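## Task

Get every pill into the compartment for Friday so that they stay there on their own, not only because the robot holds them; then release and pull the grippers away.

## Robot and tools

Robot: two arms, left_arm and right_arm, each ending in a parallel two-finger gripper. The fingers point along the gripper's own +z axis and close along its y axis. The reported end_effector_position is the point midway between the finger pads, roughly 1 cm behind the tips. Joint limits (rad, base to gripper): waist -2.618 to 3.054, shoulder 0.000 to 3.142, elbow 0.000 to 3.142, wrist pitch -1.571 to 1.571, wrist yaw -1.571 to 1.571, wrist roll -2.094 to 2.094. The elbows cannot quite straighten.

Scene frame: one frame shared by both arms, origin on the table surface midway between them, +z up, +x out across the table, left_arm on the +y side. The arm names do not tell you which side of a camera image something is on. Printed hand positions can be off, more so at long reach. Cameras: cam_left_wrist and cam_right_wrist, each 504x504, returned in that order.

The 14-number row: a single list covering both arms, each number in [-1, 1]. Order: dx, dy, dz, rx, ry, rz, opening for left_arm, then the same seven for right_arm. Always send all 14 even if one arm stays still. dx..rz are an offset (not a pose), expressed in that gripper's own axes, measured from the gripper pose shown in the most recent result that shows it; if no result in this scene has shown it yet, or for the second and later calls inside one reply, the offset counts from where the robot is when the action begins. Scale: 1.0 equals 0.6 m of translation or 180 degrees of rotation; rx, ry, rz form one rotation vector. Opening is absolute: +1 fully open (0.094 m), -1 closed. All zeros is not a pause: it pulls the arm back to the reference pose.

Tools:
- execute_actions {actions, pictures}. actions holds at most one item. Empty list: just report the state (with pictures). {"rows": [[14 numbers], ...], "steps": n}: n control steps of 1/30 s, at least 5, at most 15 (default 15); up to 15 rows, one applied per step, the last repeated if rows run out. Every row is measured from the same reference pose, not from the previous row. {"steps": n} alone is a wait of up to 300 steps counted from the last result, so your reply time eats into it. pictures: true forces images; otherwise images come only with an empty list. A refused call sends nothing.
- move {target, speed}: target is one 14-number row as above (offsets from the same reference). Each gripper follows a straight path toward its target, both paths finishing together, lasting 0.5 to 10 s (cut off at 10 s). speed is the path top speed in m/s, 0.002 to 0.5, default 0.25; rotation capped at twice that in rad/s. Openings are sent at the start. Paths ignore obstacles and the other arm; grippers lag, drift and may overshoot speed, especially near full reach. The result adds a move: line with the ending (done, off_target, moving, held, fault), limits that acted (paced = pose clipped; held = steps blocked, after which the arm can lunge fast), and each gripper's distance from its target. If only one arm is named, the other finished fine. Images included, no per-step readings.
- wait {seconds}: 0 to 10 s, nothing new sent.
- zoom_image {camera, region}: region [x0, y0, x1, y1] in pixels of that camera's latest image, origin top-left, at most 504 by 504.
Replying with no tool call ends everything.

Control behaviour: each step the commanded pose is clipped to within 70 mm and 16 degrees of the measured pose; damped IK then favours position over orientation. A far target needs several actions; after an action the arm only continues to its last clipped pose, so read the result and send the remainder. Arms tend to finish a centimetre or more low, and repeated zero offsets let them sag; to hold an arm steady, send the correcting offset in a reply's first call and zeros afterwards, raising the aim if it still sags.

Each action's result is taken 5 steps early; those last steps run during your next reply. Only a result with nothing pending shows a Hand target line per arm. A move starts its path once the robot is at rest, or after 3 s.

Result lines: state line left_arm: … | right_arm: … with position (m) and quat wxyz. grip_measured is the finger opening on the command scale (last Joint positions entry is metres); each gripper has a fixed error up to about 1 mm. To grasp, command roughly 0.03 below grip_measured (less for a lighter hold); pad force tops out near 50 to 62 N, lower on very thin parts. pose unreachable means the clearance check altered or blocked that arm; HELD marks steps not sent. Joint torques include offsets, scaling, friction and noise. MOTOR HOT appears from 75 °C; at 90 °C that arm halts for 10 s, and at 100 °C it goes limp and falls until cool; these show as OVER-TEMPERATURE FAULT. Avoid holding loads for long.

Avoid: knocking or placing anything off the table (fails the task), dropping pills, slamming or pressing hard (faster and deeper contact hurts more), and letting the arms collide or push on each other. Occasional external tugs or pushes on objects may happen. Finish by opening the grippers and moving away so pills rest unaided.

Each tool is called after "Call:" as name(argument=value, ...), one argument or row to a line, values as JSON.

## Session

Call:
execute_actions(
  actions=[],
)

Scene clock: 0.00 s of 5400.00 s.
left_arm: end_effector_position=(+0.2252, +0.1554, +0.2666) grip_measured=+1.000 end_effector_quat_wxyz=(+0.609, +0.572, +0.518, -0.183) | right_arm: end_effector_position=(+0.3213, -0.3820, +0.2042) grip_measured=+1.000 end_effector_quat_wxyz=(+0.570, -0.301, +0.761, +0.074)
Joint positions: left_arm=[-0.084  1.016  0.75  -0.266  1.182  1.041  0.094] | right_arm=[-1.128  1.527  1.098 -1.132 -1.224 -1.809  0.094]
Joint velocities: left_arm=[-0.002 -0.007 -0.007 -0.037 -0.022  0.007  0.   ] | right_arm=[ 0.027  0.002 -0.002 -0.007 -0.066 -0.007  0.   ]
Joint torques (N m, as the arm reports them, + toward a larger angle): no reading
Motor temperatures (°C, as the motors report them): left_arm=[25 26 25 24 24 25] | right_arm=[22 23 24 25 24 24]
Hand target (left_arm): +0.223, +0.154, +0.273; +0.612, +0.573, +0.512, -0.184
Hand target (right_arm): +0.321, -0.381, +0.206; +0.574, -0.298, +0.759, +0.078

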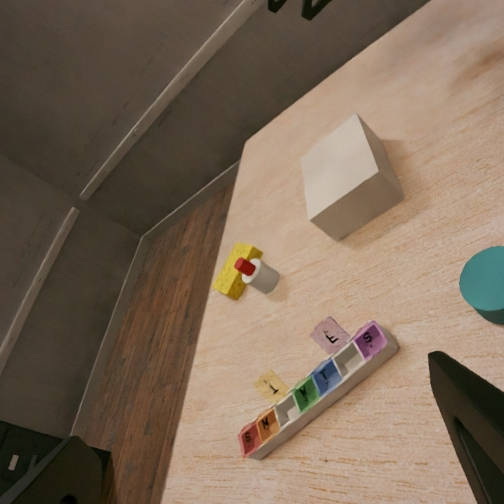

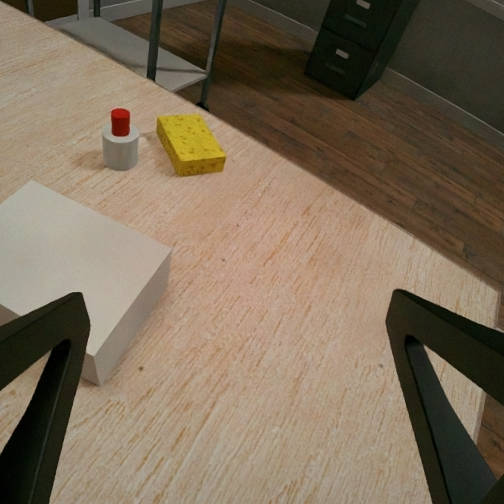

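Call:
move(
  target=[-0.025,0.163,-0.193,-0.238,0.321,-0.361,1,-0.338,0.322,0.103,0.1,0.227,0.178,1],
)

Scene clock: 8.10 s of 5400.00 s.
left_arm: end_effector_position=(+0.2491, +0.2816, +0.3418) grip_measured=+1.000 end_effector_quat_wxyz=(+0.264, +0.004, +0.964, -0.002) | right_arm: end_effector_position=(+0.3066, -0.1201, +0.3244) grip_measured=+1.000 end_effector_quat_wxyz=(+0.275, -0.002, +0.961, +0.005)
Joint positions: left_arm=[-0.241  1.434  1.963 -1.566 -0.022 -0.04   0.094] | right_arm=[ 0.553  1.396  1.84  -1.54   0.303  0.54   0.094]
Joint velocities: left_arm=[ 0.002 -0.007  0.002 -0.037  0.022 -0.095  0.   ] | right_arm=[ 0.017 -0.017  0.012  0.066  0.022 -0.051  0.   ]
Joint torques (N m, as the arm reports them, + toward a larger angle): left_arm=[-0.61 -3.28  7.47  0.89 -0.11 -0.07] | right_arm=[ 0.7  -2.73  6.89  1.48  0.28  0.07]
Motor temperatures (°C, as the motors report them): left_arm=[25 26 26 25 24 25] | right_arm=[22 23 25 25 24 24]
Hand target (left_arm): +0.251, +0.280, +0.349; +0.273, +0.003, +0.962, -0.001
Hand target (right_arm): +0.305, -0.121, +0.327; +0.275, -0.002, +0.961, -0.000
Off the commanded pose (left_arm): 0.009 m, 1 deg.
Off the commanded pose (right_arm): 0.005 m, 1 deg.
joint sent to its limit (left arm) — the command would take joint 4 (wrist pitch) past its lower limit, so that joint was sent only as far as its limit.
joint sent to its limit (right arm) — the command would take joint 4 (wrist pitch) past its lower limit, so that joint was sent only as far as its limit.
Kept back: nothing.
After step 90, 1.03 s passed at rest.
move: done

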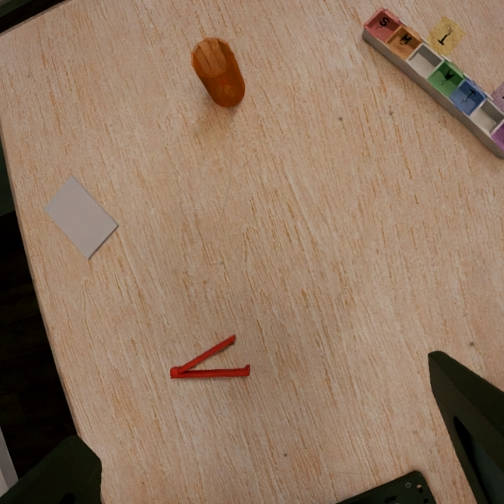

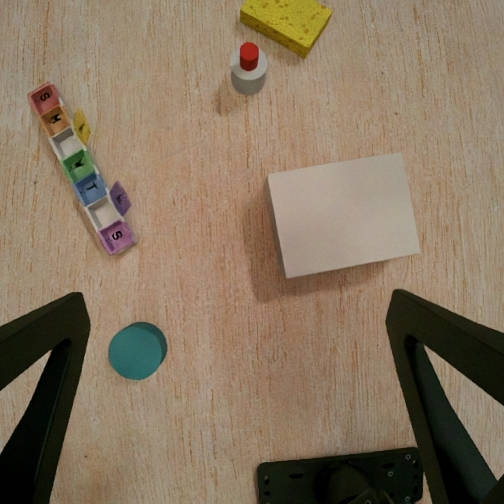

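Call:
move(
  target=[-0.021,0.04,0.535,0,-0.205,0,1,0,0,0,0,0,0,-0.3],
)

Scene clock: 10.67 s of 5400.00 s.
left_arm: end_effector_position=(+0.4217, +0.3002, +0.0690) grip_measured=+1.000 end_effector_quat_wxyz=(+0.550, +0.002, +0.835, +0.001) | right_arm: end_effector_position=(+0.3066, -0.1202, +0.3244) grip_measured=-0.297 end_effector_quat_wxyz=(+0.275, -0.002, +0.961, +0.005)
Joint positions: left_arm=[-0.164  1.839  0.645  0.787  0.023  0.013  0.094] | right_arm=[ 0.553  1.396  1.84  -1.54   0.303  0.541  0.033]
Joint velocities: left_arm=[ 0.012 -0.002 -0.012 -0.007 -0.051  0.022  0.   ] | right_arm=[-0.012  0.007  0.007  0.022 -0.066 -0.037 -0.   ]
Joint torques (N m, as the arm reports them, + toward a larger angle): left_arm=[ 0.65 -7.05  5.12  1.63  0.11 -0.05] | right_arm=[-0.08 -3.3   5.1   1.72  0.16 -0.02]
Motor temperatures (°C, as the motors report them): left_arm=[25 26 26 25 24 25] | right_arm=[22 23 25 26 24 24]
Hand target (left_arm): +0.423, +0.303, +0.070; +0.555, +0.001, +0.832, -0.000
Hand target (right_arm): +0.307, -0.120, +0.324; +0.275, -0.002, +0.961, +0.005
Off the commanded pose (left_arm): 0.005 m, 1 deg.
Off the commanded pose (right_arm): 0.000 m, 0 deg.
Kept back: nothing.
move: done; limits=paced

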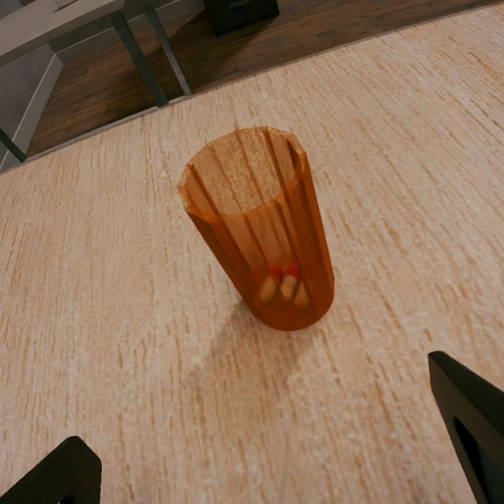

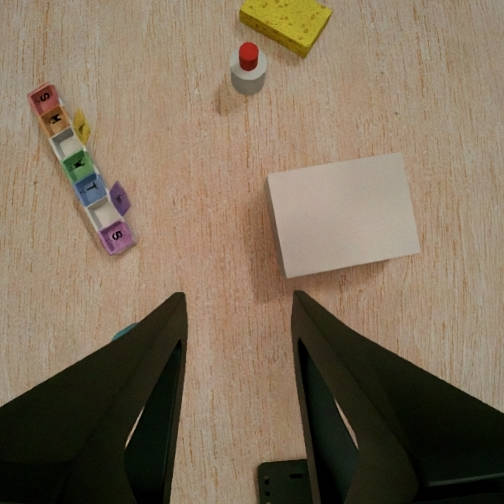

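Call:
move(
  target=[-0.027,-0.014,0.137,0,-0.01,0,1,0,0,0,0,0,0,-0.3],
  speed=0.07,
)

Scene clock: 12.40 s of 5400.00 s.
left_arm: end_effector_position=(+0.4944, +0.2942, +0.0428) grip_measured=+1.000 end_effector_quat_wxyz=(+0.554, +0.004, +0.833, +0.002) | right_arm: end_effector_position=(+0.3066, -0.1202, +0.3244) grip_measured=-0.297 end_effector_quat_wxyz=(+0.275, -0.002, +0.961, +0.005)
Joint positions: left_arm=[-0.185  2.126  0.944  0.785  0.004  0.009  0.094] | right_arm=[ 0.553  1.396  1.84  -1.54   0.303  0.541  0.033]
Joint velocities: left_arm=[ 0.012  0.012  0.002 -0.022  0.007 -0.051  0.   ] | right_arm=[0.002 0.002 0.002 0.066 0.022 0.051 0.001]
Joint torques (N m, as the arm reports them, + toward a larger angle): left_arm=[-0.47 -9.86  7.32  1.45 -0.1  -0.07] | right_arm=[-0.14 -3.31  5.13  1.7   0.17 -0.01]
Motor temperatures (°C, as the motors report them): left_arm=[25 26 26 25 24 25] | right_arm=[22 23 25 26 24 24]
Hand target (left_arm): +0.503, +0.291, +0.051; +0.563, +0.002, +0.827, +0.001
Hand target (right_arm): +0.307, -0.120, +0.324; +0.275, -0.002, +0.961, +0.005
Off the commanded pose (left_arm): 0.013 m, 1 deg.
Off the commanded pose (right_arm): 0.000 m, 0 deg.
Kept back: nothing.
move: off_target (left_arm)

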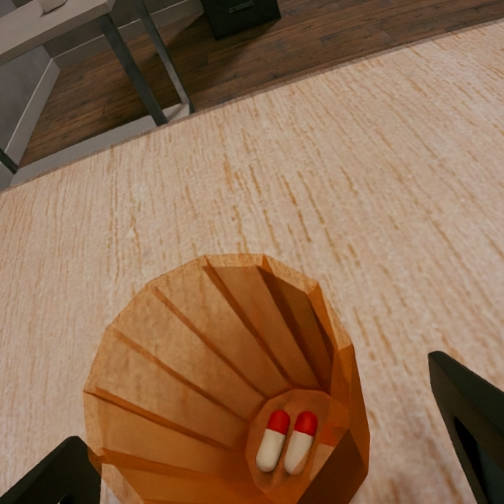

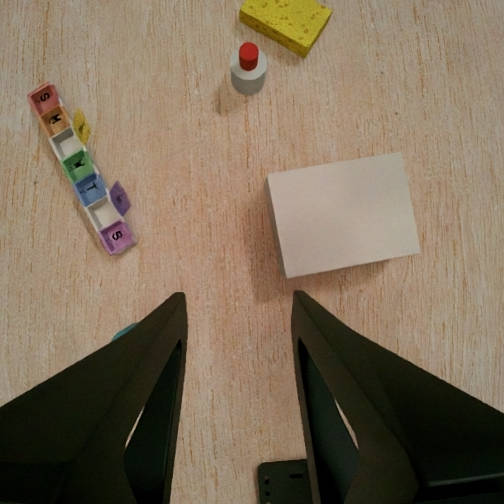

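Call:
move(
  target=[-0.015,0,0.012,0,0,0,-0.19,0,0,0,0,0,0,-0.3],
  speed=0.03,
)

Call:
move(
  target=[-0.035,-0.257,-0.3,0.018,0.156,0.478,-0.19,0,0,0,0,0,0,-0.3],
  speed=0.1,
)

Scene clock: 13.43 s of 5400.00 s.
left_arm: end_effector_position=(+0.4967, +0.2943, +0.0422) grip_measured=-0.136 end_effector_quat_wxyz=(+0.548, +0.003, +0.837, +0.002) | right_arm: end_effector_position=(+0.3066, -0.1202, +0.3244) grip_measured=-0.297 end_effector_quat_wxyz=(+0.275, -0.002, +0.961, +0.005)
Joint positions: left_arm=[-0.185  2.126  0.962  0.752  0.003  0.009  0.041] | right_arm=[ 0.553  1.396  1.84  -1.54   0.303  0.541  0.033]
Joint velocities: left_arm=[ 0.007 -0.007 -0.002  0.022  0.037 -0.022 -0.   ] | right_arm=[ 0.002  0.002  0.002 -0.037 -0.066 -0.037 -0.002]
Joint torques (N m, as the arm reports them, + toward a larger angle): left_arm=[ 0.02 -9.91  7.33  1.41  0.   -0.02] | right_arm=[-0.13 -3.28  5.11  1.72  0.16  0.  ]
Motor temperatures (°C, as the motors report them): left_arm=[25 26 26 25 24 25] | right_arm=[22 23 25 26 24 24]
Hand target (left_arm): +0.504, +0.294, +0.048; +0.554, +0.003, +0.833, +0.002
Hand target (right_arm): +0.307, -0.120, +0.324; +0.275, -0.002, +0.961, +0.005
Off the commanded pose (left_arm): 0.010 m, 1 deg.
Off the commanded pose (right_arm): 0.000 m, 0 deg.
Kept back: nothing.
move: done

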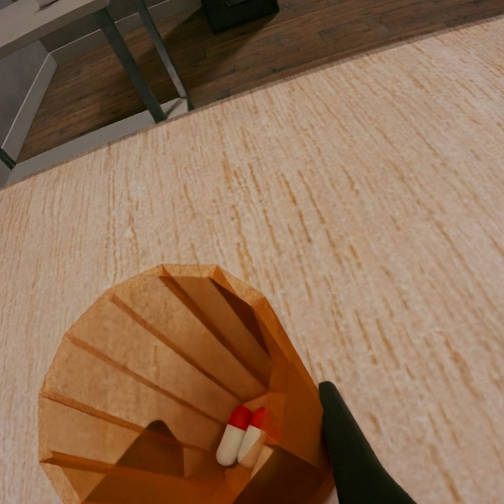

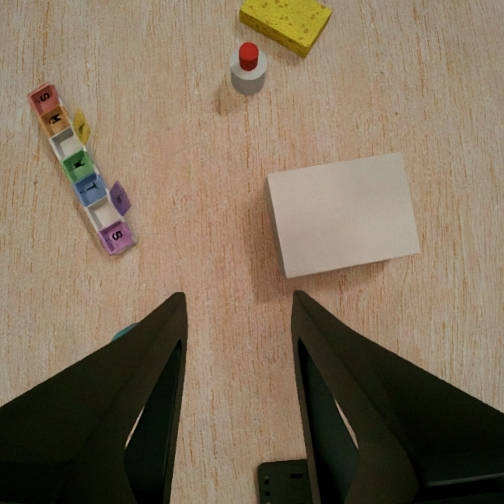

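Scene clock: 21.83 s of 5400.00 s.
left_arm: end_effector_position=(+0.3338, +0.1432, +0.1200) grip_measured=-0.136 end_effector_quat_wxyz=(+0.185, +0.589, +0.708, +0.342) | right_arm: end_effector_position=(+0.3066, -0.1202, +0.3244) grip_measured=-0.297 end_effector_quat_wxyz=(+0.275, -0.002, +0.961, +0.005)
Joint positions: left_arm=[-0.842  1.686  1.146 -0.548 -0.663  0.904  0.041] | right_arm=[ 0.553  1.396  1.84  -1.54   0.303  0.541  0.033]
Joint velocities: left_arm=[ 0.002 -0.007  0.002 -0.051  0.007  0.095  0.001] | right_arm=[-0.022  0.017  0.002  0.022  0.037 -0.007  0.001]
Joint torques (N m, as the arm reports them, + toward a larger angle): left_arm=[-0.39 -8.6   8.82  0.76 -0.54 -0.02] | right_arm=[-0.08 -3.31  5.14  1.7   0.17  0.  ]
Motor temperatures (°C, as the motors report them): left_arm=[25 27 27 26 24 25] | right_arm=[22 23 25 26 24 24]
Hand target (left_arm): +0.339, +0.139, +0.136; +0.201, +0.582, +0.707, +0.349
Hand target (right_arm): +0.307, -0.120, +0.324; +0.275, -0.002, +0.961, +0.005
Off the commanded pose (left_arm): 0.014 m, 2 deg.
Off the commanded pose (right_arm): 0.000 m, 0 deg.
Kept back: nothing.
move: off_target (left_arm)

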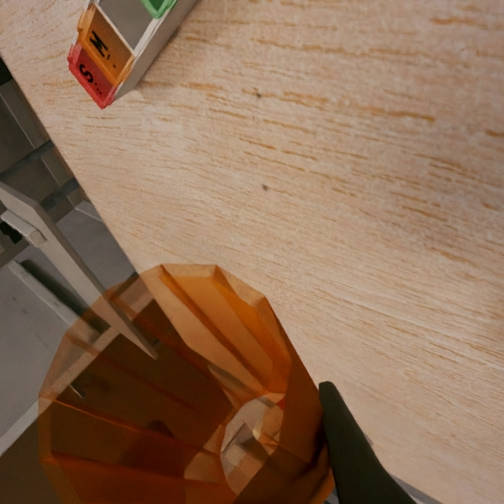

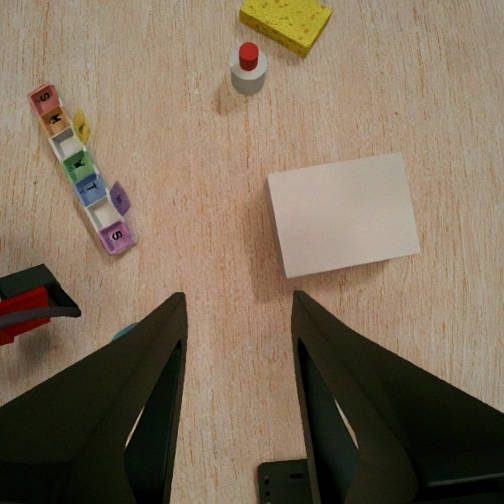

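Call:
move(
  target=[-0.095,-0.018,0.035,0,0,0,-0.19,0,0,0,0,0,0,-0.3],
  speed=0.05,
)

Call:
zoom_image(
  camera="cam_right_wrist",
  region=[0,80,250,330],
)

Scene clock: 23.60 s of 5400.00 s.
left_arm: end_effector_position=(+0.3442, +0.1014, +0.0776) grip_measured=-0.136 end_effector_quat_wxyz=(+0.164, +0.602, +0.706, +0.335) | right_arm: end_effector_position=(+0.3066, -0.1202, +0.3244) grip_measured=-0.297 end_effector_quat_wxyz=(+0.275, -0.002, +0.961, +0.005)
Joint positions: left_arm=[-0.911  1.897  1.26  -0.547 -0.678  0.827  0.041] | right_arm=[ 0.553  1.396  1.84  -1.54   0.303  0.541  0.033]
Joint velocities: left_arm=[-0.007  0.007 -0.017  0.051 -0.007 -0.037  0.001] | right_arm=[-0.007 -0.012  0.017 -0.007 -0.037  0.007  0.001]
Joint torques (N m, as the arm reports them, + toward a larger angle): left_arm=[-0.47 -9.1   8.5   0.77 -0.53 -0.13] | right_arm=[-0.16 -3.33  5.09  1.72  0.16 -0.02]
Motor temperatures (°C, as the motors report them): left_arm=[25 27 27 26 24 25] | right_arm=[22 23 25 26 24 24]
Hand target (left_arm): +0.353, +0.093, +0.089; +0.186, +0.590, +0.708, +0.341
Hand target (right_arm): +0.307, -0.120, +0.324; +0.275, -0.002, +0.961, +0.005
Off the commanded pose (left_arm): 0.017 m, 3 deg.
Off the commanded pose (right_arm): 0.000 m, 0 deg.
Kept back: nothing.
move: off_target (left_arm)

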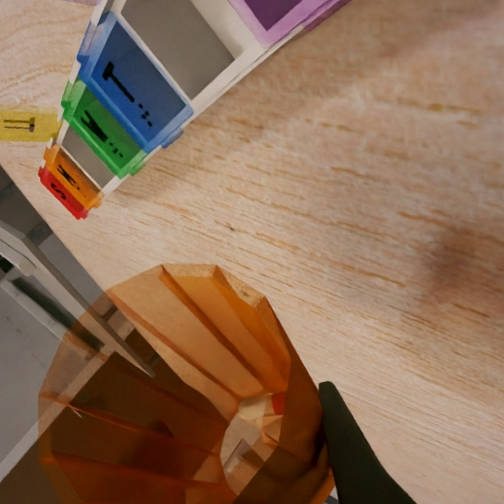

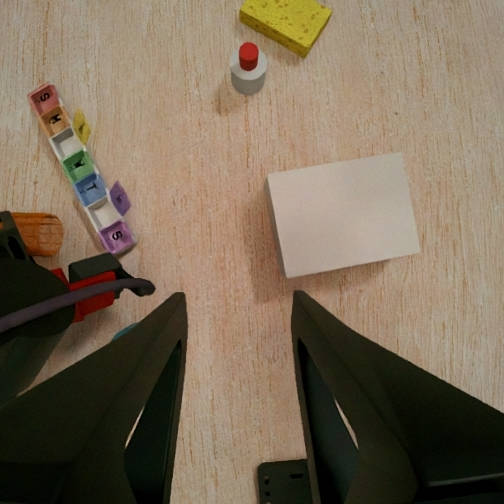

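Region (0, 80, 250, 330) of cam_right_wrist's 504x504 image, scaled by 2.016, with more detail than that image has.

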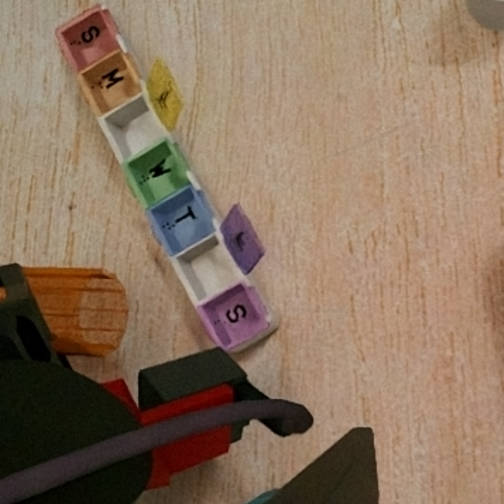

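Call:
move(
  target=[-0.053,0.052,0.01,-0.015,0,0,-0.19,0,0,0,0,0,0,-0.3],
  speed=0.03,
)

Call:
zoom_image(
  camera="cam_right_wrist",
  region=[0,80,250,330],
)

Scene clock: 25.60 s of 5400.00 s.
left_arm: end_effector_position=(+0.3727, +0.0793, +0.0790) grip_measured=-0.136 end_effector_quat_wxyz=(+0.170, +0.603, +0.700, +0.345) | right_arm: end_effector_position=(+0.3066, -0.1202, +0.3244) grip_measured=-0.297 end_effector_quat_wxyz=(+0.275, -0.002, +0.961, +0.005)
Joint positions: left_arm=[-0.911  2.014  1.417 -0.564 -0.694  0.849  0.041] | right_arm=[ 0.553  1.396  1.84  -1.54   0.303  0.541  0.033]
Joint velocities: left_arm=[-0.002  0.007 -0.002  0.051 -0.022 -0.022 -0.001] | right_arm=[-0.012 -0.017 -0.002  0.037 -0.022 -0.022 -0.001]
Joint torques (N m, as the arm reports them, + toward a larger angle): left_arm=[ -0.36 -10.04   8.68   0.63  -0.55   0.  ] | right_arm=[-0.12 -3.3   5.09  1.72  0.15  0.  ]
Motor temperatures (°C, as the motors report them): left_arm=[25 27 27 26 24 25] | right_arm=[22 23 25 26 24 24]
Hand target (left_arm): +0.378, +0.075, +0.088; +0.178, +0.598, +0.698, +0.352
Hand target (right_arm): +0.307, -0.120, +0.324; +0.275, -0.002, +0.961, +0.005
Off the commanded pose (left_arm): 0.012 m, 1 deg.
Off the commanded pose (right_arm): 0.000 m, 0 deg.
Kept back: nothing.
move: off_target (left_arm)

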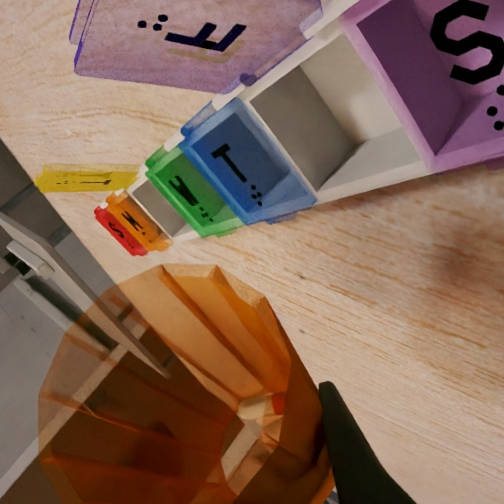

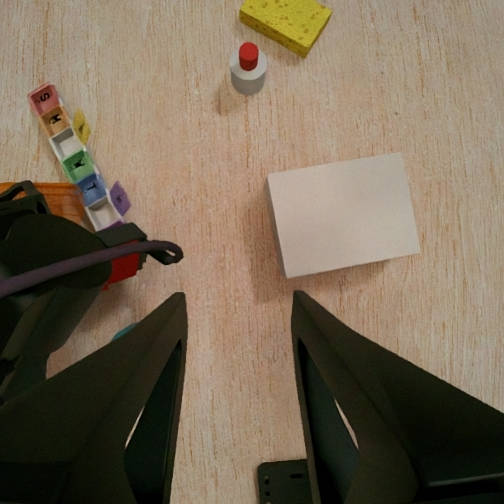

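Region (0, 80, 250, 330) of cam_right_wrist's 504x504 image, scaled by 2.016, with more detail than that image has.

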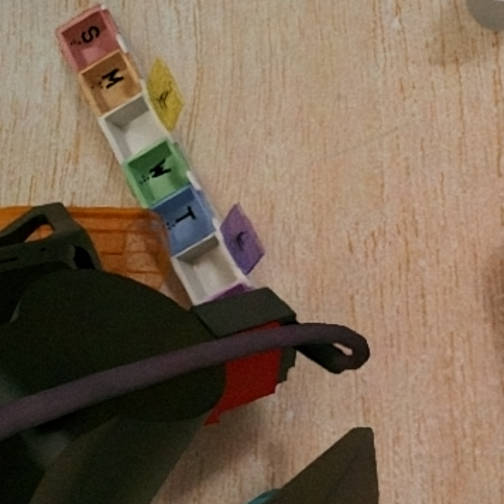

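Call:
move(
  target=[-0.021,0.012,-0.008,-0.018,0.04,0.036,-0.19,-0.115,0,0.13,0,0.05,0,-0.3],
  speed=0.05,
)

Call:
zoom_image(
  camera="cam_right_wrist",
  region=[0,100,250,350],
)

Scene clock: 28.23 s of 5400.00 s.
left_arm: end_effector_position=(+0.3729, +0.0716, +0.0751) grip_measured=-0.136 end_effector_quat_wxyz=(+0.115, +0.619, +0.666, +0.401) | right_arm: end_effector_position=(+0.4067, -0.1172, +0.2915) grip_measured=-0.297 end_effector_quat_wxyz=(+0.206, -0.002, +0.978, +0.006)
Joint positions: left_arm=[-0.961  2.129  1.55  -0.706 -0.824  0.851  0.041] | right_arm=[ 0.329  1.783  2.145 -1.541  0.144  0.361  0.033]
Joint velocities: left_arm=[-0.007 -0.002  0.012  0.066 -0.037  0.007  0.   ] | right_arm=[-0.007  0.007  0.017 -0.037  0.051 -0.11   0.   ]
Joint torques (N m, as the arm reports them, + toward a larger angle): left_arm=[ -0.44 -10.95   8.4    0.41  -0.68  -0.04] | right_arm=[-0.91 -6.12  7.11  1.34  0.02 -0.09]
Motor temperatures (°C, as the motors report them): left_arm=[25 28 27 25 24 25] | right_arm=[22 23 25 26 24 24]
Hand target (left_arm): +0.377, +0.066, +0.085; +0.123, +0.614, +0.664, +0.410
Hand target (right_arm): +0.406, -0.120, +0.293; +0.202, -0.003, +0.979, +0.006
Off the commanded pose (left_arm): 0.012 m, 2 deg.
Off the commanded pose (right_arm): 0.004 m, 1 deg.
joint sent to its limit (right arm) — the command would take joint 4 (wrist pitch) past its lower limit, so that joint was sent only as far as its limit.
Kept back: nothing.
move: off_target (left_arm)

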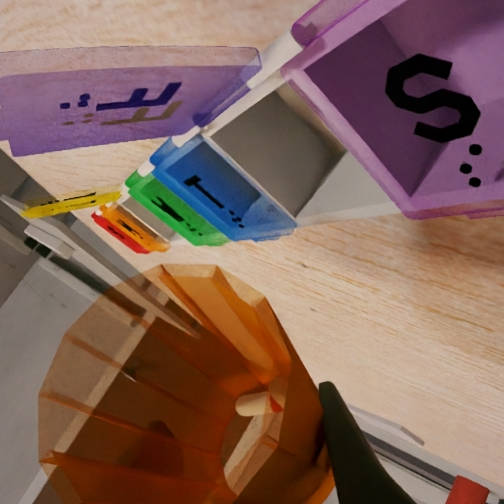

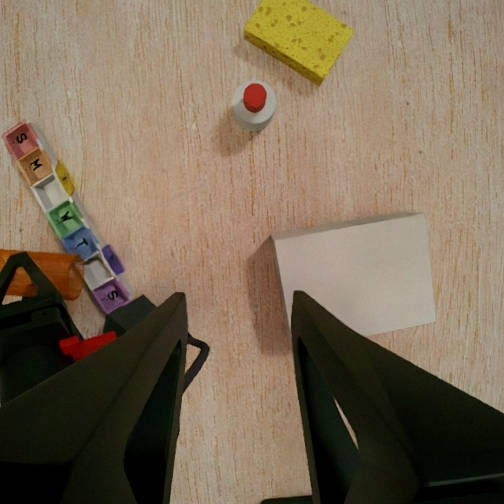

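Region (0, 100, 250, 350) of cam_right_wrist's 504x504 image, scaled by 2.016, with more detail than that image has.

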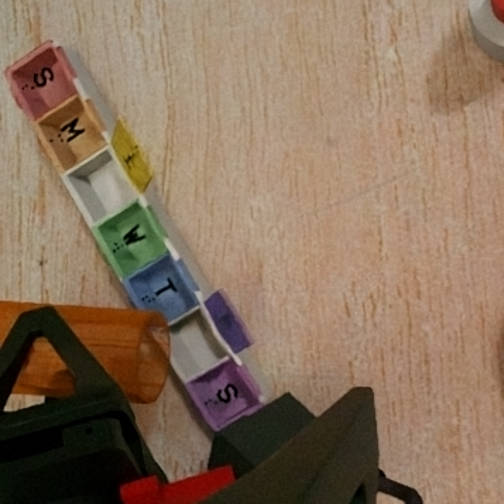

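Call:
move(
  target=[-0.024,0.021,-0.011,-0.008,0,0,-0.19,0,0,0,0,0,0,-0.3],
  speed=0.02,
)

Call:
zoom_image(
  camera="cam_right_wrist",
  region=[0,100,250,350],
)

Scene clock: 29.73 s of 5400.00 s.
left_arm: end_effector_position=(+0.3769, +0.0605, +0.0733) grip_measured=-0.136 end_effector_quat_wxyz=(+0.113, +0.624, +0.661, +0.402) | right_arm: end_effector_position=(+0.4065, -0.1171, +0.2916) grip_measured=-0.297 end_effector_quat_wxyz=(+0.206, -0.003, +0.979, +0.006)
Joint positions: left_arm=[-0.972  2.17   1.609 -0.733 -0.826  0.851  0.041] | right_arm=[ 0.329  1.783  2.146 -1.543  0.143  0.36   0.033]
Joint velocities: left_arm=[-0.002  0.017  0.012 -0.081 -0.066 -0.037 -0.001] | right_arm=[ 0.002 -0.012  0.007 -0.007 -0.051  0.007  0.001]
Joint torques (N m, as the arm reports them, + toward a larger angle): left_arm=[ -0.55 -11.3    8.41   0.4   -0.72  -0.07] | right_arm=[-0.14 -6.8   5.25  1.56  0.09  0.01]
Motor temperatures (°C, as the motors report them): left_arm=[25 28 27 25 24 25] | right_arm=[22 23 25 27 24 24]
Hand target (left_arm): +0.381, +0.055, +0.083; +0.123, +0.617, +0.660, +0.409
Hand target (right_arm): +0.407, -0.117, +0.291; +0.206, -0.002, +0.978, +0.006
Off the commanded pose (left_arm): 0.012 m, 2 deg.
Off the commanded pose (right_arm): 0.000 m, 0 deg.
Kept back: nothing.
move: off_target (left_arm)

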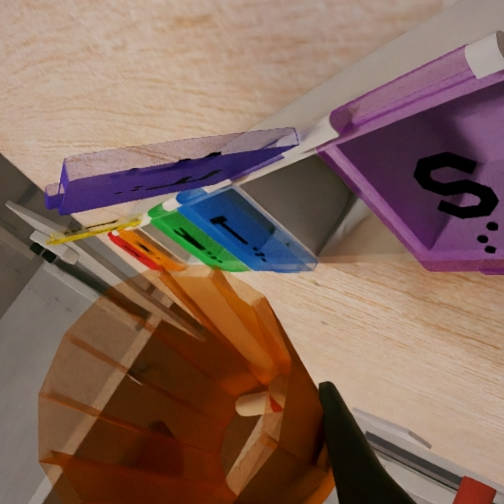

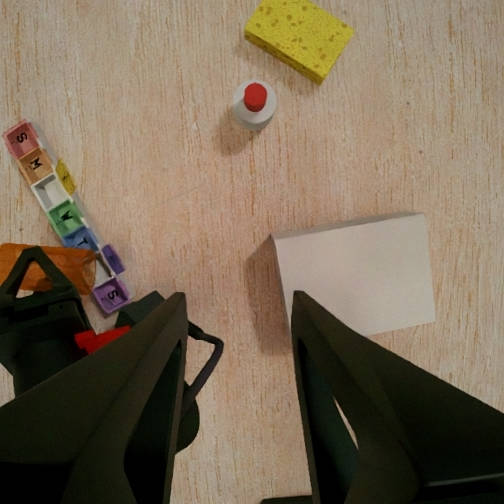

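Region (0, 100, 250, 350) of cam_right_wrist's 504x504 image, scaled by 2.016, with more detail than that image has.

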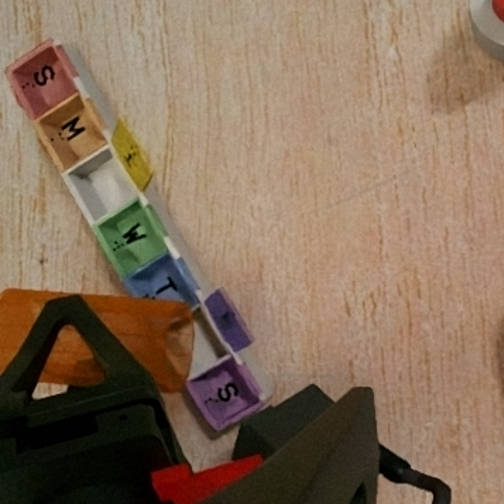

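Call:
move(
  target=[-0.007,0.023,-0.023,-0.024,0.057,0.05,-0.19,0,0,0,0,0,0,-0.3],
  speed=0.02,
)

Call:
zoom_image(
  camera="cam_right_wrist",
  region=[0,100,250,350],
)

Scene clock: 36.40 s of 5400.00 s.
left_arm: end_effector_position=(+0.3755, +0.0556, +0.0795) grip_measured=-0.136 end_effector_quat_wxyz=(+0.035, +0.639, +0.603, +0.477) | right_arm: end_effector_position=(+0.4065, -0.1171, +0.2916) grip_measured=-0.297 end_effector_quat_wxyz=(+0.206, -0.003, +0.979, +0.006)
Joint positions: left_arm=[-1.022  2.315  1.808 -0.98  -0.996  0.84   0.041] | right_arm=[ 0.329  1.783  2.146 -1.543  0.143  0.36   0.033]
Joint velocities: left_arm=[-0.002 -0.007 -0.012 -0.022 -0.051 -0.066 -0.   ] | right_arm=[ 0.002  0.002 -0.012  0.051 -0.007  0.007  0.001]
Joint torques (N m, as the arm reports them, + toward a larger angle): left_arm=[ -0.52 -12.11   8.19   0.1   -0.84  -0.05] | right_arm=[-0.11 -6.79  5.3   1.55  0.08  0.  ]
Motor temperatures (°C, as the motors report them): left_arm=[25 28 27 25 24 25] | right_arm=[22 24 25 27 24 24]
Hand target (left_arm): +0.378, +0.050, +0.090; +0.046, +0.631, +0.602, +0.487
Hand target (right_arm): +0.407, -0.117, +0.292; +0.206, -0.003, +0.979, +0.006
Off the commanded pose (left_arm): 0.012 m, 2 deg.
Off the commanded pose (right_arm): 0.000 m, 0 deg.
Kept back: nothing.
move: off_target (left_arm)

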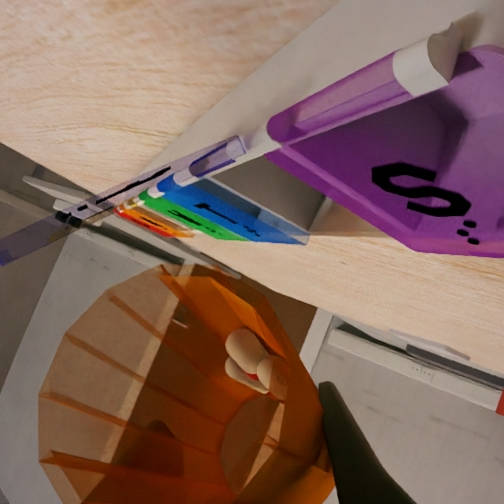

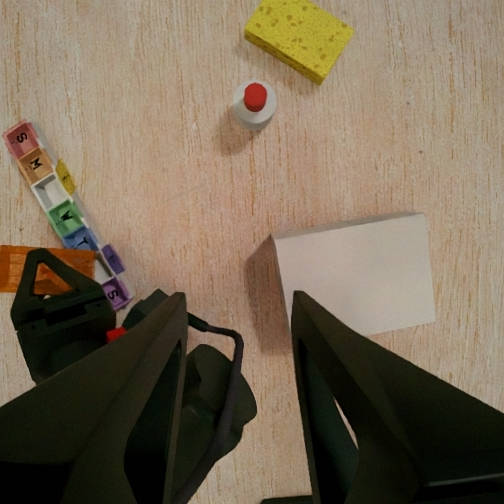

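Region (0, 100, 250, 350) of cam_right_wrist's 504x504 image, scaled by 2.016, with more detail than that image has.

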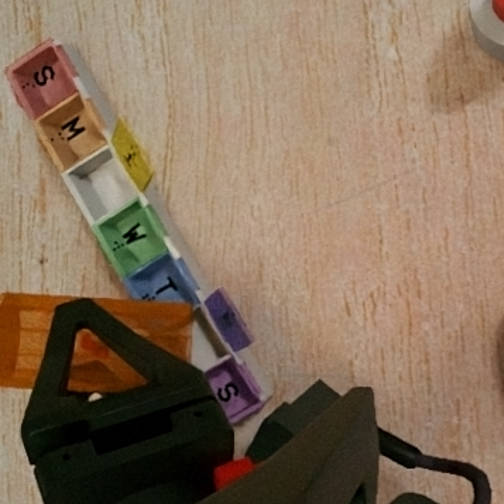

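Call:
move(
  target=[0,0.024,-0.019,-0.015,0.03,0.027,-0.19,0,0,0,0,0,0,-0.3],
  speed=0.015,
)

Call:
zoom_image(
  camera="cam_right_wrist",
  region=[0,100,250,350],
)

Scene clock: 41.30 s of 5400.00 s.
left_arm: end_effector_position=(+0.3766, +0.0525, +0.0844) grip_measured=-0.136 end_effector_quat_wxyz=(-0.008, +0.646, +0.567, +0.511) | right_arm: end_effector_position=(+0.4065, -0.1171, +0.2916) grip_measured=-0.297 end_effector_quat_wxyz=(+0.206, -0.003, +0.979, +0.006)
Joint positions: left_arm=[-1.04   2.406  1.941 -1.14  -1.072  0.828  0.041] | right_arm=[ 0.329  1.783  2.146 -1.543  0.143  0.36   0.033]
Joint velocities: left_arm=[-0.012  0.002  0.007 -0.037 -0.066  0.066  0.001] | right_arm=[ 0.007 -0.017 -0.007 -0.022 -0.007 -0.007 -0.   ]
Joint torques (N m, as the arm reports them, + toward a larger angle): left_arm=[ -0.74 -12.83   7.98  -0.05  -0.82  -0.05] | right_arm=[-0.11 -6.82  5.31  1.56  0.08  0.  ]
Motor temperatures (°C, as the motors report them): left_arm=[25 29 28 25 24 25] | right_arm=[22 24 25 27 24 24]
Hand target (left_arm): +0.378, +0.046, +0.095; +0.003, +0.640, +0.565, +0.521
Hand target (right_arm): +0.407, -0.117, +0.292; +0.206, -0.003, +0.979, +0.006
Off the commanded pose (left_arm): 0.013 m, 2 deg.
Off the commanded pose (right_arm): 0.000 m, 0 deg.
Kept back: nothing.
move: off_target (left_arm)

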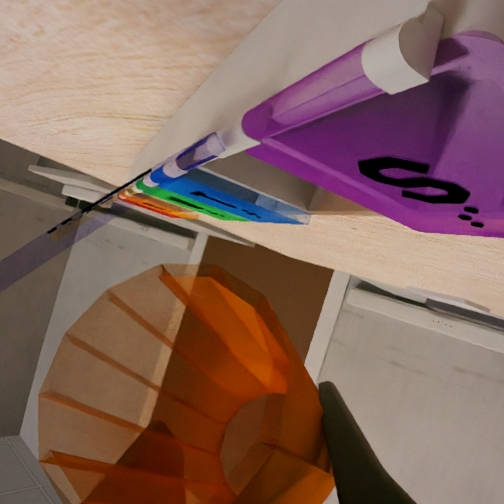

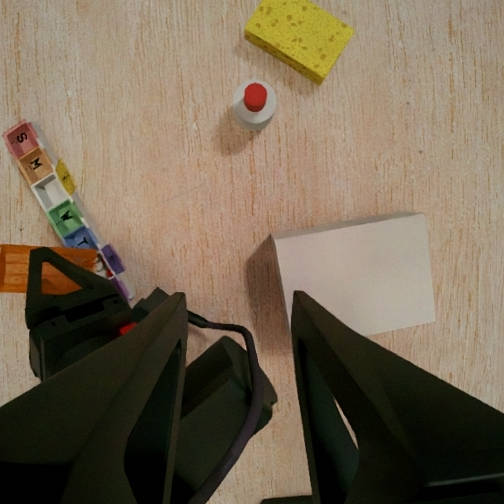

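Region (0, 100, 250, 350) of cam_right_wrist's 504x504 image, scaled by 2.016, with more detail than that image has.

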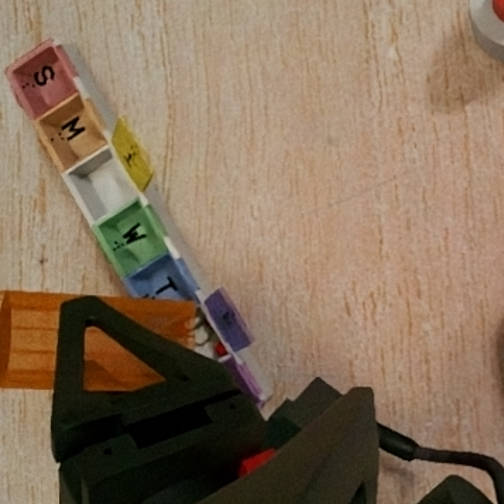

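Lift and untilt.

Call:
move(
  target=[0.09,0.055,-0.045,0.03,-0.125,-0.11,-0.19,0,0,0,0,0,0,-0.3],
  speed=0.06,
)

Scene clock: 46.27 s of 5400.00 s.
left_arm: end_effector_position=(+0.3732, +0.0618, +0.1395) grip_measured=-0.136 end_effector_quat_wxyz=(+0.140, +0.635, +0.677, +0.344) | right_arm: end_effector_position=(+0.4065, -0.1171, +0.2916) grip_measured=-0.297 end_effector_quat_wxyz=(+0.206, -0.003, +0.979, +0.006)
Joint positions: left_arm=[-0.938  2.038  1.72  -0.904 -0.691  0.883  0.041] | right_arm=[ 0.329  1.783  2.146 -1.543  0.143  0.36   0.033]
Joint velocities: left_arm=[-0.007 -0.007  0.017  0.051  0.022 -0.037 -0.001] | right_arm=[ 0.002 -0.017  0.017  0.022 -0.095 -0.007  0.   ]
Joint torques (N m, as the arm reports them, + toward a larger angle): left_arm=[  0.6  -13.93   5.91   0.75  -0.41  -0.07] | right_arm=[-0.08 -6.86  5.32  1.56  0.08 -0.01]
Motor temperatures (°C, as the motors report them): left_arm=[25 30 27 24 24 25] | right_arm=[22 24 26 27 24 24]
Hand target (left_arm): +0.375, +0.064, +0.153; +0.159, +0.625, +0.683, +0.344
Hand target (right_arm): +0.407, -0.117, +0.292; +0.206, -0.003, +0.979, +0.006
Off the commanded pose (left_arm): 0.013 m, 3 deg.
Off the commanded pose (right_arm): 0.000 m, 0 deg.
Kept back: nothing.
move: off_target (left_arm)

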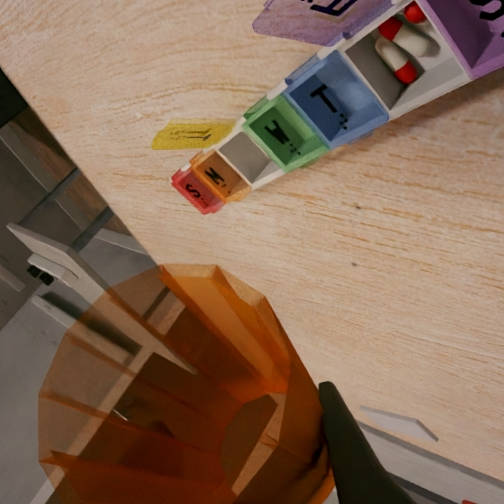

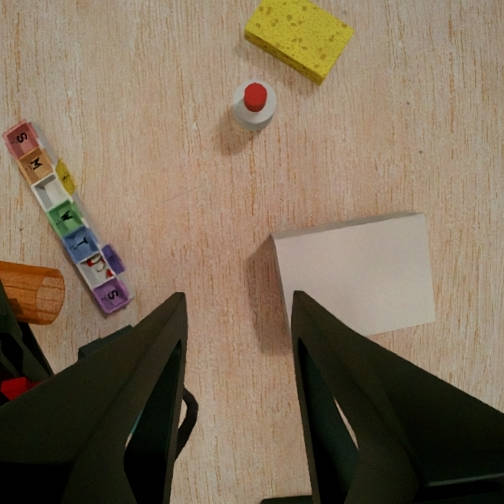

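Call:
move(
  target=[0.295,-0.02,0.22,-0.045,-0.185,-0.522,-0.19,0,0,0,0,0,0,-0.3],
  speed=0.2,
)

Scene clock: 51.53 s of 5400.00 s.
left_arm: end_effector_position=(+0.4197, +0.2706, +0.0802) grip_measured=-0.136 end_effector_quat_wxyz=(+0.546, +0.002, +0.838, +0.007) | right_arm: end_effector_position=(+0.4065, -0.1171, +0.2916) grip_measured=-0.297 end_effector_quat_wxyz=(+0.206, -0.003, +0.979, +0.006)
Joint positions: left_arm=[-0.269  1.787  0.658  0.711 -0.084 -0.021  0.041] | right_arm=[ 0.329  1.783  2.146 -1.543  0.143  0.36   0.033]
Joint velocities: left_arm=[-0.002 -0.012 -0.002  0.066  0.037  0.022 -0.001] | right_arm=[-0.007 -0.002  0.002  0.007 -0.051  0.022  0.   ]
Joint torques (N m, as the arm reports them, + toward a larger angle): left_arm=[ 0.47 -6.97  4.76  1.66  0.04 -0.07] | right_arm=[-0.15 -6.81  5.32  1.55  0.09  0.  ]
Motor temperatures (°C, as the motors report them): left_arm=[25 29 27 25 24 25] | right_arm=[22 24 26 27 24 24]
Hand target (left_arm): +0.420, +0.272, +0.079; +0.550, -0.002, +0.835, +0.003
Hand target (right_arm): +0.407, -0.117, +0.292; +0.206, -0.003, +0.979, +0.006
Off the commanded pose (left_arm): 0.001 m, 1 deg.
Off the commanded pose (right_arm): 0.000 m, 0 deg.
Kept back: nothing.
move: done

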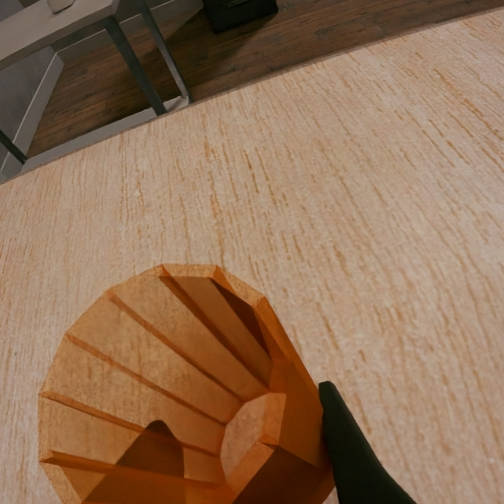

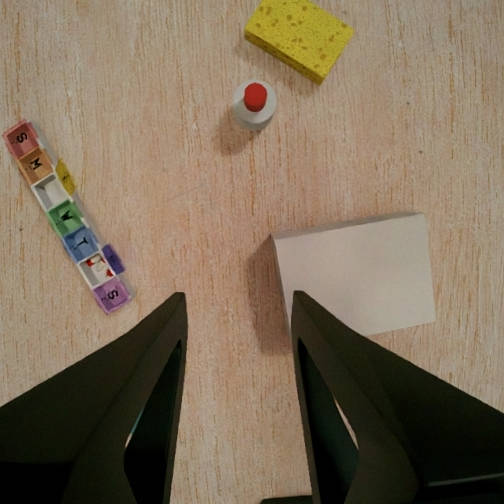

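Call:
move(
  target=[0.057,0,0.025,0,-0.006,0,-0.19,0,0,0,0,0,0,-0.3],
  speed=0.03,
)

Call:
move(
  target=[0,0,0,0,0,0,1,0,0,0,0,0,0,-0.3],
)

Call:
move(
  target=[0,0,-0.17,0,0,0,1,0,0,0,0,0,0,-0.3],
  speed=0.1,
)

Call:
finished_scene(
  scene=2,
)

Scene clock: 53.23 s of 5400.00 s.
left_arm: end_effector_position=(+0.4202, +0.2706, +0.0420) grip_measured=-0.136 end_effector_quat_wxyz=(+0.547, +0.002, +0.837, +0.007) | right_arm: end_effector_position=(+0.4065, -0.1171, +0.2916) grip_measured=-0.297 end_effector_quat_wxyz=(+0.206, -0.003, +0.979, +0.006)
Joint positions: left_arm=[-0.269  1.946  0.626  0.906 -0.084 -0.022  0.041] | right_arm=[ 0.329  1.783  2.146 -1.543  0.143  0.36   0.033]
Joint velocities: left_arm=[-0.007  0.007 -0.007  0.066  0.022 -0.007  0.001] | right_arm=[-0.022  0.002  0.017 -0.081  0.051  0.066 -0.001]
Joint torques (N m, as the arm reports them, + toward a larger angle): left_arm=[ 0.05 -7.44  3.7   1.67 -0.04 -0.01] | right_arm=[-0.1  -6.79  5.3   1.56  0.09  0.  ]
Motor temperatures (°C, as the motors report them): left_arm=[25 29 27 26 24 25] | right_arm=[22 24 26 27 24 24]
Hand target (left_arm): +0.419, +0.271, +0.042; +0.554, +0.002, +0.833, +0.007
Hand target (right_arm): +0.407, -0.117, +0.292; +0.206, -0.003, +0.979, +0.006
Off the commanded pose (left_arm): 0.001 m, 1 deg.
Off the commanded pose (right_arm): 0.000 m, 0 deg.
Kept back: nothing.
move: done

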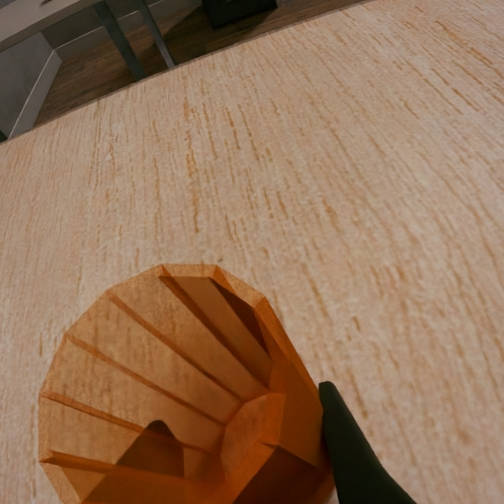

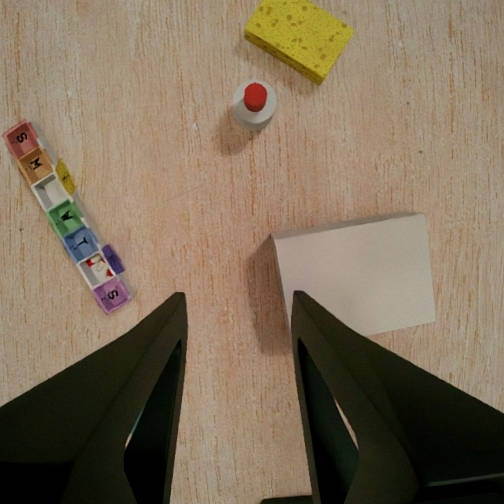

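Scene clock: 53.73 s of 5400.00 s.
left_arm: end_effector_position=(+0.4201, +0.2706, +0.0420) grip_measured=+1.000 end_effector_quat_wxyz=(+0.547, +0.002, +0.837, +0.007) | right_arm: end_effector_position=(+0.4065, -0.1171, +0.2916) grip_measured=-0.297 end_effector_quat_wxyz=(+0.206, -0.003, +0.979, +0.006)
Joint positions: left_arm=[-0.269  1.946  0.626  0.906 -0.084 -0.022  0.094] | right_arm=[ 0.329  1.783  2.146 -1.543  0.143  0.36   0.033]
Joint velocities: left_arm=[-0.012 -0.017  0.002 -0.007 -0.051 -0.022  0.   ] | right_arm=[ 0.002  0.012  0.017 -0.037 -0.007  0.051 -0.001]
Joint torques (N m, as the arm reports them, + toward a larger angle): left_arm=[ 0.01 -8.21  4.49  1.41 -0.05 -0.03] | right_arm=[-0.09 -6.81  5.29  1.56  0.08  0.  ]
Motor temperatures (°C, as the motors report them): left_arm=[25 29 27 26 24 25] | right_arm=[22 24 26 27 24 24]
Hand target (left_arm): +0.420, +0.271, +0.042; +0.547, +0.002, +0.837, +0.007
Hand target (right_arm): +0.407, -0.117, +0.292; +0.206, -0.003, +0.979, +0.006
Off the commanded pose (left_arm): 0.000 m, 0 deg.
Off the commanded pose (right_arm): 0.000 m, 0 deg.
Kept back: nothing.
move: done

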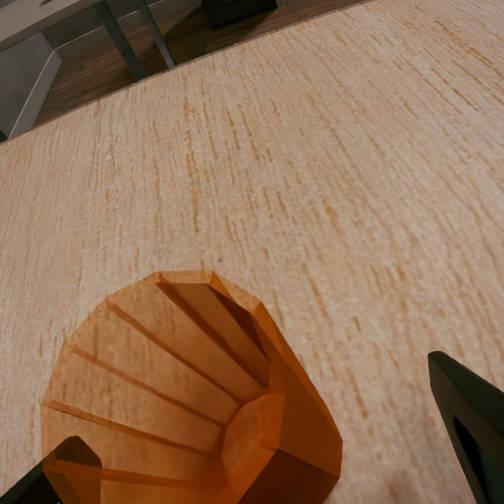

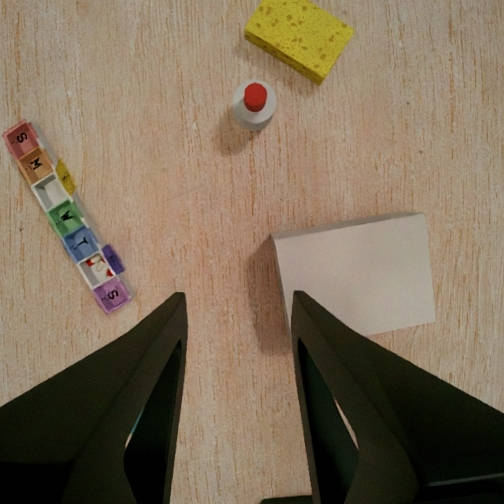

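Scene clock: 55.37 s of 5400.00 s.
left_arm: end_effector_position=(+0.3289, +0.2716, +0.0787) grip_measured=+1.000 end_effector_quat_wxyz=(+0.540, +0.004, +0.842, +0.009) | right_arm: end_effector_position=(+0.4065, -0.1171, +0.2916) grip_measured=-0.297 end_effector_quat_wxyz=(+0.206, -0.003, +0.979, +0.006)
Joint positions: left_arm=[-0.299  1.461  0.314  0.714 -0.111 -0.031  0.094] | right_arm=[ 0.329  1.783  2.146 -1.543  0.143  0.36   0.033]
Joint velocities: left_arm=[-0.002  0.007  0.002  0.022 -0.007 -0.007  0.   ] | right_arm=[-0.002 -0.007  0.002 -0.037 -0.066 -0.022  0.001]
Joint torques (N m, as the arm reports them, + toward a larger angle): left_arm=[-0.55 -6.88  4.8   1.42 -0.16 -0.09] | right_arm=[-0.13 -6.81  5.31  1.55  0.09 -0.01]
Motor temperatures (°C, as the motors report them): left_arm=[25 29 27 26 24 25] | right_arm=[22 24 26 27 24 24]
Hand target (left_arm): +0.327, +0.270, +0.085; +0.547, +0.002, +0.837, +0.007
Hand target (right_arm): +0.407, -0.117, +0.292; +0.206, -0.003, +0.979, +0.006
Off the commanded pose (left_arm): 0.005 m, 1 deg.
Off the commanded pose (right_arm): 0.000 m, 0 deg.
Kept back: nothing.
move: done

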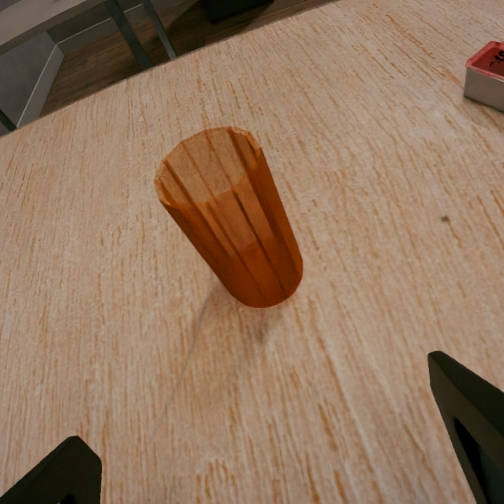

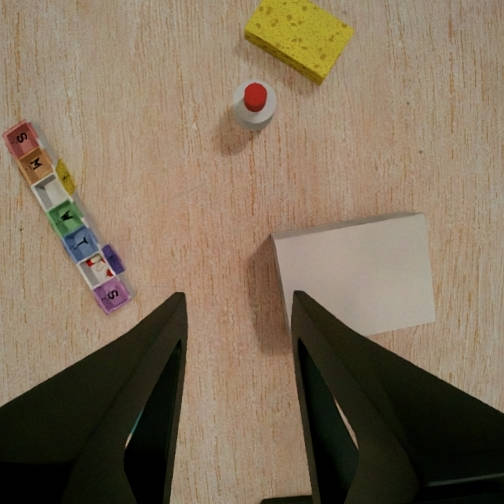

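The scene is finished: the task was done.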